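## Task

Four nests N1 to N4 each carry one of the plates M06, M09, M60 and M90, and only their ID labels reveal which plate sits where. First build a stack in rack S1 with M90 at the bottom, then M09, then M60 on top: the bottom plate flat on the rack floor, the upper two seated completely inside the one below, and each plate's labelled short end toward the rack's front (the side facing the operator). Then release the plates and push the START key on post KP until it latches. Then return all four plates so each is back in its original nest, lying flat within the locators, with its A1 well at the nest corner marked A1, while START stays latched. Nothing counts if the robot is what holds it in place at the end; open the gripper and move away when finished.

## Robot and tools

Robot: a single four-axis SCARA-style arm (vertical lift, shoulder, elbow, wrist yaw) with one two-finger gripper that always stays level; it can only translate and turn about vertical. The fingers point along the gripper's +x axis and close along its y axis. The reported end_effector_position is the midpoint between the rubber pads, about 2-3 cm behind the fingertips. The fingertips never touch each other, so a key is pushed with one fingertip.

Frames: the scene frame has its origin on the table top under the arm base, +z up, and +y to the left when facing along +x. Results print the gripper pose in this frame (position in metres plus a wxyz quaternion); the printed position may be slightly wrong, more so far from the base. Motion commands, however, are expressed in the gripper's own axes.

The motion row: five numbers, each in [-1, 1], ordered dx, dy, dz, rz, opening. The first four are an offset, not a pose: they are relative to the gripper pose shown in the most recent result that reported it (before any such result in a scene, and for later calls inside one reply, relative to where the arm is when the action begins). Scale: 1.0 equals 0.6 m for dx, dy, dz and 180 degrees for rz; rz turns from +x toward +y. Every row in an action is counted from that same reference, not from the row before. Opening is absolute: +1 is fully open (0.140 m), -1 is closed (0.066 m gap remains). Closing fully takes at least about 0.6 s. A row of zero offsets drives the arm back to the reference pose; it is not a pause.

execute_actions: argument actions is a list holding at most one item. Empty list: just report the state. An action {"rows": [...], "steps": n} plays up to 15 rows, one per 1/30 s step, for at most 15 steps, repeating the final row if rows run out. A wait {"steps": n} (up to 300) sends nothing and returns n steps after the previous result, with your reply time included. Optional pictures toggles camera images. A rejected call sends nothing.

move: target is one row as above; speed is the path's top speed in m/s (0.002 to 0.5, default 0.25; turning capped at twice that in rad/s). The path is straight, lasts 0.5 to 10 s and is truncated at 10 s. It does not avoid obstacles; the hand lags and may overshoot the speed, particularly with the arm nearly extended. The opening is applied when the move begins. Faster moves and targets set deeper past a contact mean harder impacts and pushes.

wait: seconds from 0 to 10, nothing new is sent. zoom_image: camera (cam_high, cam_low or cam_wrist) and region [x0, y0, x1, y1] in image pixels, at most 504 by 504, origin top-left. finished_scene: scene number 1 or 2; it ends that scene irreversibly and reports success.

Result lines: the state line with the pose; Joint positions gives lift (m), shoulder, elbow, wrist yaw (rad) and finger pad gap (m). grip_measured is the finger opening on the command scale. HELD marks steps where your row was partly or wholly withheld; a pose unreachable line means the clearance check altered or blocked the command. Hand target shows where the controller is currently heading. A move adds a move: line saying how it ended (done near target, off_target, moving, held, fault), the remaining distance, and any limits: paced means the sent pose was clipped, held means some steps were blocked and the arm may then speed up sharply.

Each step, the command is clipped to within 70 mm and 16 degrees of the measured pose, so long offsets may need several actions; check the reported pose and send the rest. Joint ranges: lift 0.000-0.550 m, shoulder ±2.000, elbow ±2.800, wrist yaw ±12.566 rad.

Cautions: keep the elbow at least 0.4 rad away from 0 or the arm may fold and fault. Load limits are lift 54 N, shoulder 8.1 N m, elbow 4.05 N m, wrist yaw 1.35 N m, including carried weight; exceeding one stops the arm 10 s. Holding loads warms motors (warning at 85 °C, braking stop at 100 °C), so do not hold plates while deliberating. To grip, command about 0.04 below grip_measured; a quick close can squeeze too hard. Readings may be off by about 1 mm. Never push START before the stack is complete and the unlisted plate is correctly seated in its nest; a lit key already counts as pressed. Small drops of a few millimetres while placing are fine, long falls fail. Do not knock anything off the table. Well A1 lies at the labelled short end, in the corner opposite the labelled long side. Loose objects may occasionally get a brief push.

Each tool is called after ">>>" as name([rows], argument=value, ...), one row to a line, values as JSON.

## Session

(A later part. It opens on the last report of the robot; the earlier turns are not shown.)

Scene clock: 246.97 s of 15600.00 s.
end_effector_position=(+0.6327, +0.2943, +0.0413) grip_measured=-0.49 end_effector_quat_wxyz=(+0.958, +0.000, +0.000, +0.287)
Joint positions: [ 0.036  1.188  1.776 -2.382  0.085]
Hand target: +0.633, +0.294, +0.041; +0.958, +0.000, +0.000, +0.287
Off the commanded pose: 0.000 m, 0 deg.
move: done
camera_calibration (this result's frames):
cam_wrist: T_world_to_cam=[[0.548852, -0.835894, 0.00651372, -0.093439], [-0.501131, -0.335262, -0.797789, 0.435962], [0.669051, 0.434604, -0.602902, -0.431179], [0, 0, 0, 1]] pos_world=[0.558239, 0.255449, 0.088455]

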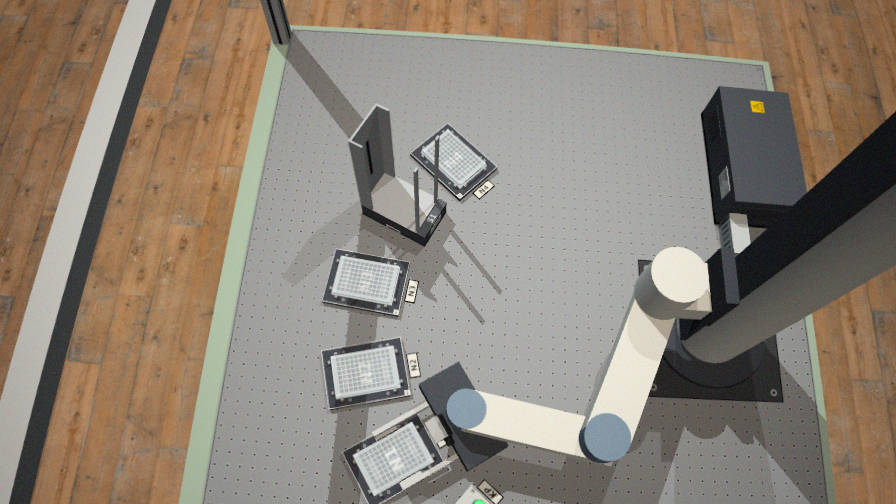

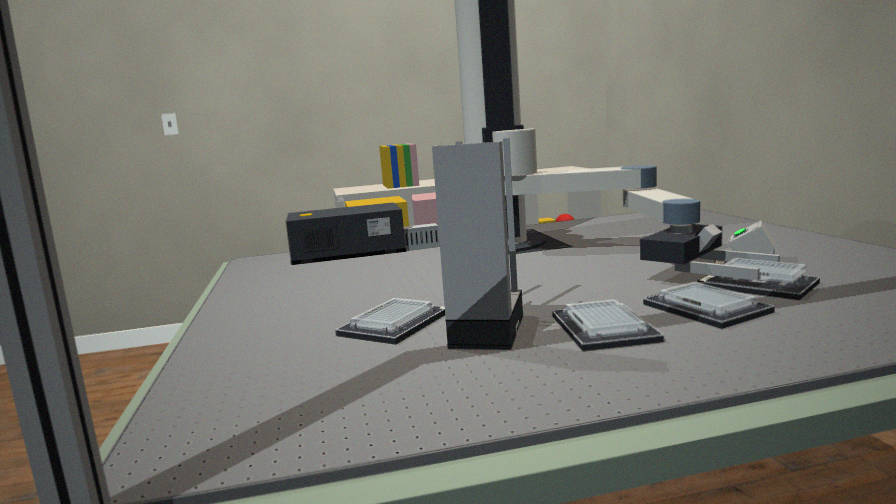

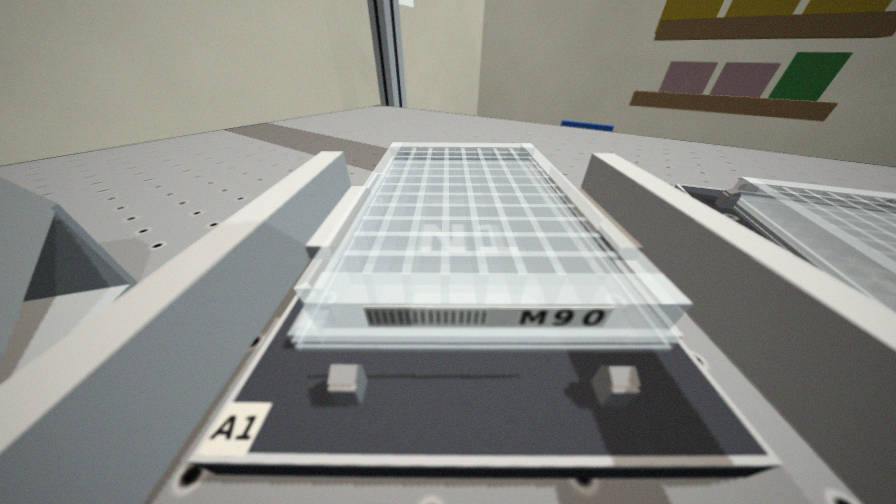

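>>> move(target=[-0.0005,0.0003,-0.018,0,-0.6], speed=0.01)

>>> move(target=[0,0,0,0,-0.2])

>>> move(target=[0,0,0.12,0,-0.2], speed=0.15)

Scene clock: 251.43 s of 15600.00 s.
end_effector_position=(+0.6324, +0.2942, +0.0304) grip_measured=-0.49 end_effector_quat_wxyz=(+0.958, +0.000, +0.000, +0.287)
Joint positions: [ 0.025  1.189  1.774 -2.381  0.085]
Hand target: +0.632, +0.294, +0.030; +0.958, +0.000, +0.000, +0.287
Off the commanded pose: 0.000 m, 0 deg.
After step 90, 0.17 s passed at rest.
move: done
camera_calibration (this result's frames):
cam_wrist: T_world_to_cam=[[0.548625, -0.836043, 0.00651372, -0.0930887], [-0.501222, -0.335126, -0.797789, 0.427191], [0.669169, 0.434422, -0.602902, -0.43749], [0, 0, 0, 1]] pos_world=[0.557943, 0.255392, 0.0776503]

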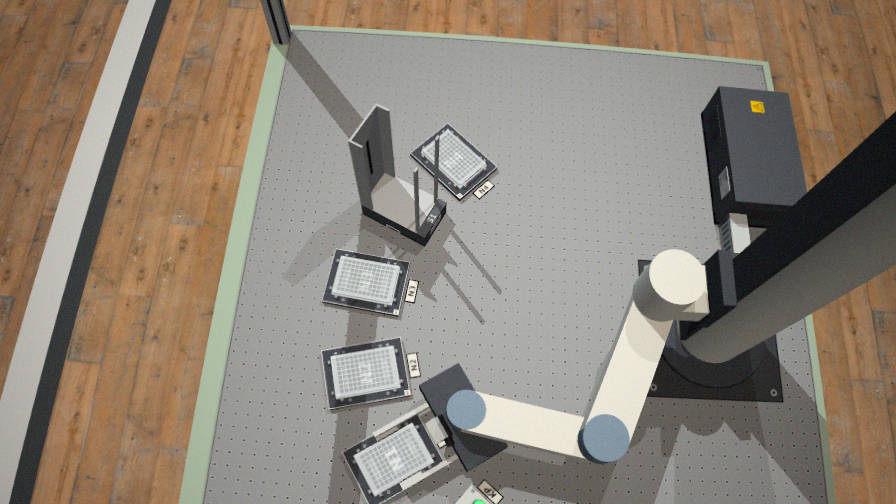

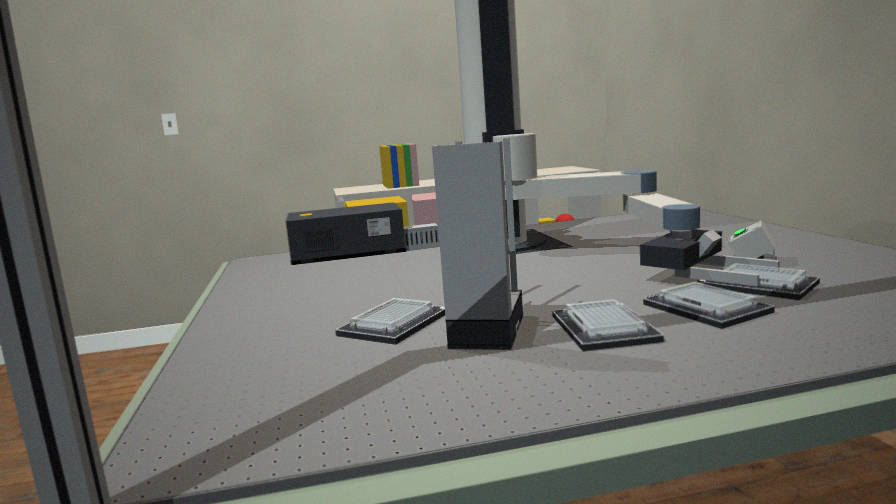

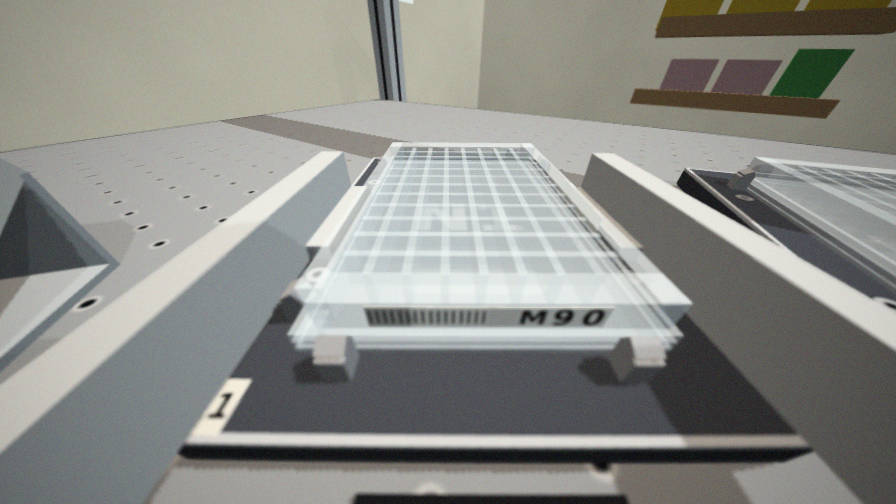

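Scene clock: 251.93 s of 15600.00 s.
end_effector_position=(+0.6324, +0.2942, +0.0304) grip_measured=-0.20 end_effector_quat_wxyz=(+0.958, +0.000, +0.000, +0.287)
Joint positions: [ 0.025  1.189  1.774 -2.381  0.096]
Hand target: +0.632, +0.294, +0.030; +0.958, +0.000, +0.000, +0.287
Off the commanded pose: 0.000 m, 0 deg.
move: done
camera_calibration (this result's frames):
cam_wrist: T_world_to_cam=[[0.548613, -0.836051, 0.00651372, -0.0930874], [-0.501227, -0.335119, -0.797789, 0.427192], [0.669175, 0.434412, -0.602902, -0.437492], [0, 0, 0, 1]] pos_world=[0.557948, 0.255386, 0.0776503]

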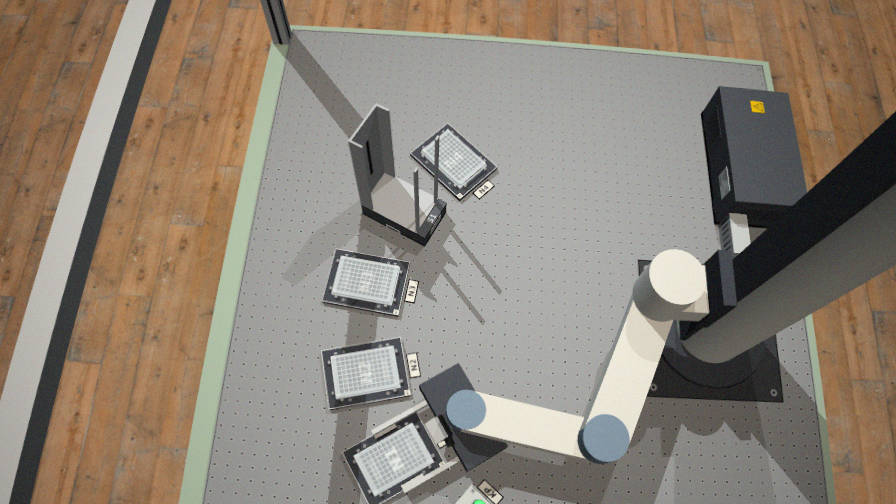

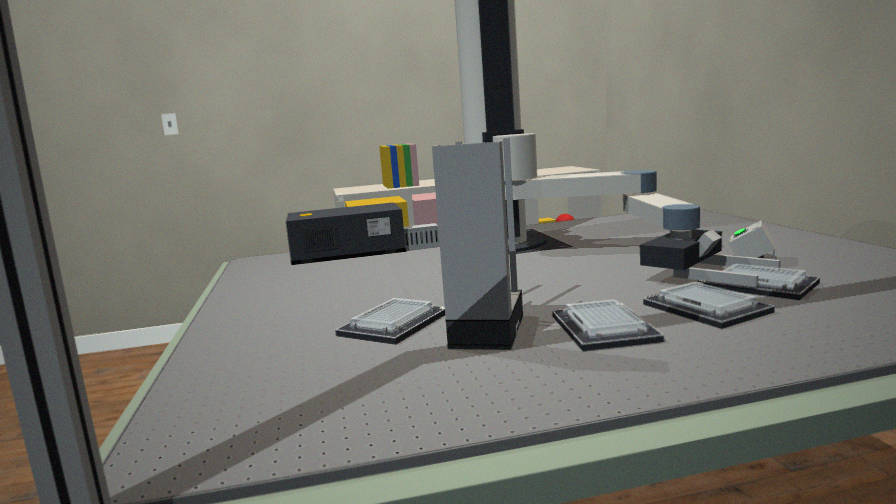

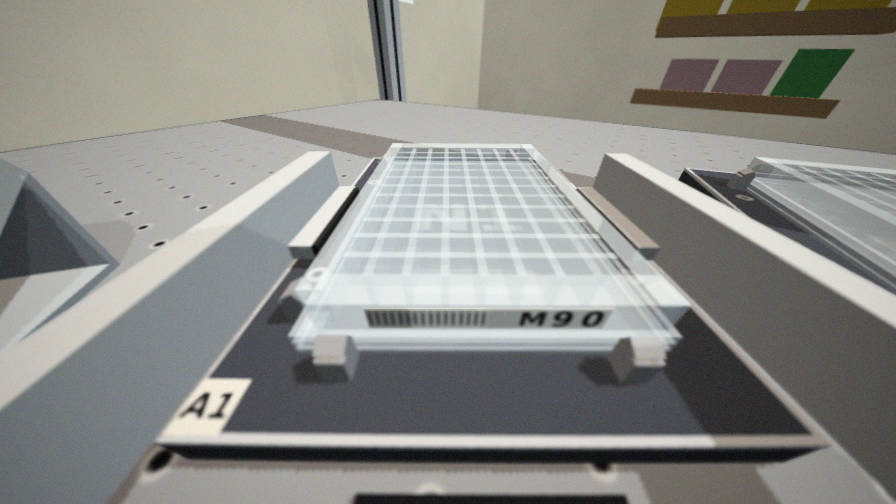

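Scene clock: 252.77 s of 15600.00 s.
end_effector_position=(+0.6324, +0.2942, +0.1025) grip_measured=-0.20 end_effector_quat_wxyz=(+0.958, +0.000, +0.000, +0.287)
Joint positions: [ 0.098  1.189  1.774 -2.381  0.096]
Hand target: +0.632, +0.294, +0.102; +0.958, +0.000, +0.000, +0.287
Off the commanded pose: 0.000 m, 0 deg.
move: done
camera_calibration (this result's frames):
cam_wrist: T_world_to_cam=[[0.548633, -0.836038, 0.00651372, -0.0935659], [-0.501219, -0.335131, -0.797789, 0.484683], [0.669164, 0.434429, -0.602902, -0.394047], [0, 0, 0, 1]] pos_world=[0.557948, 0.255393, 0.149712]

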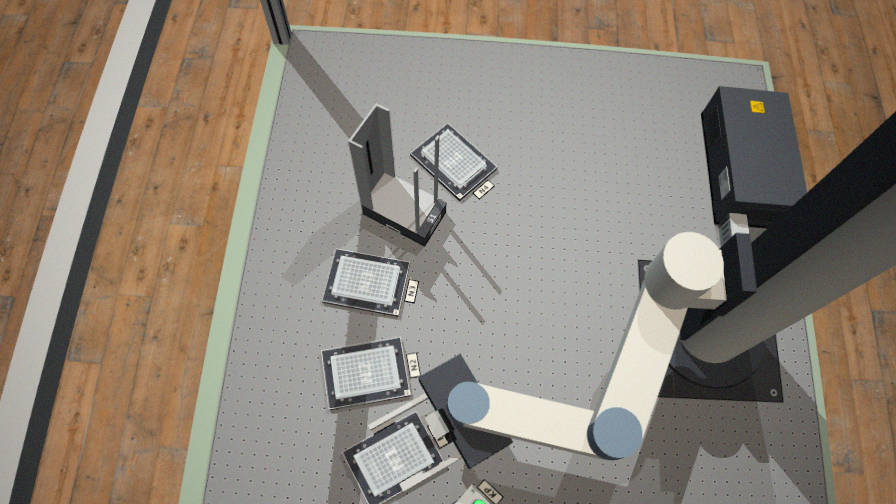

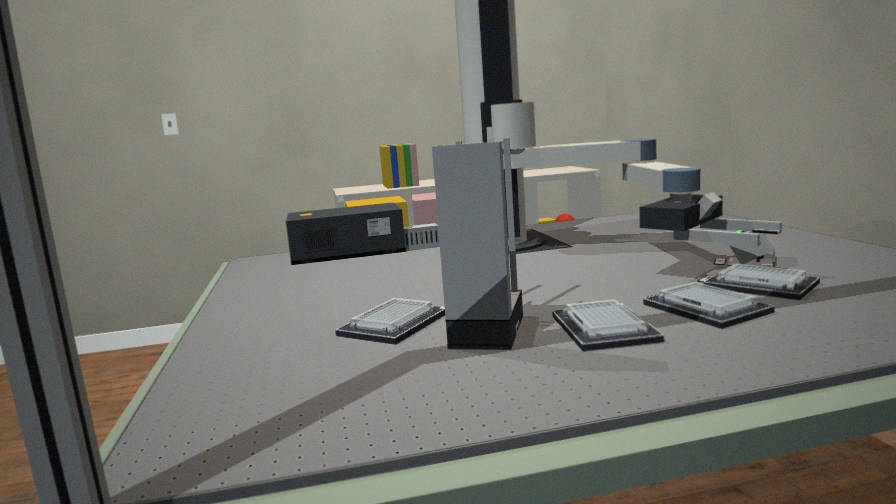

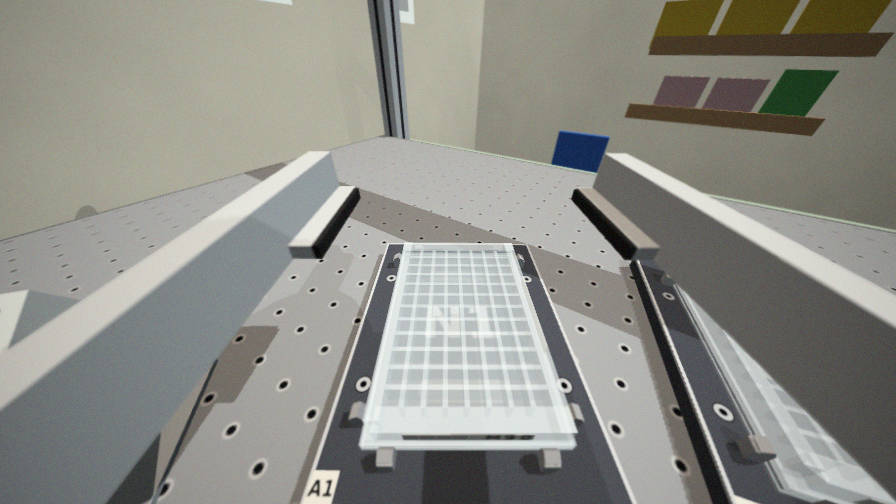

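>>> finished_scene(scene=2)

The scene is finished: the task was done.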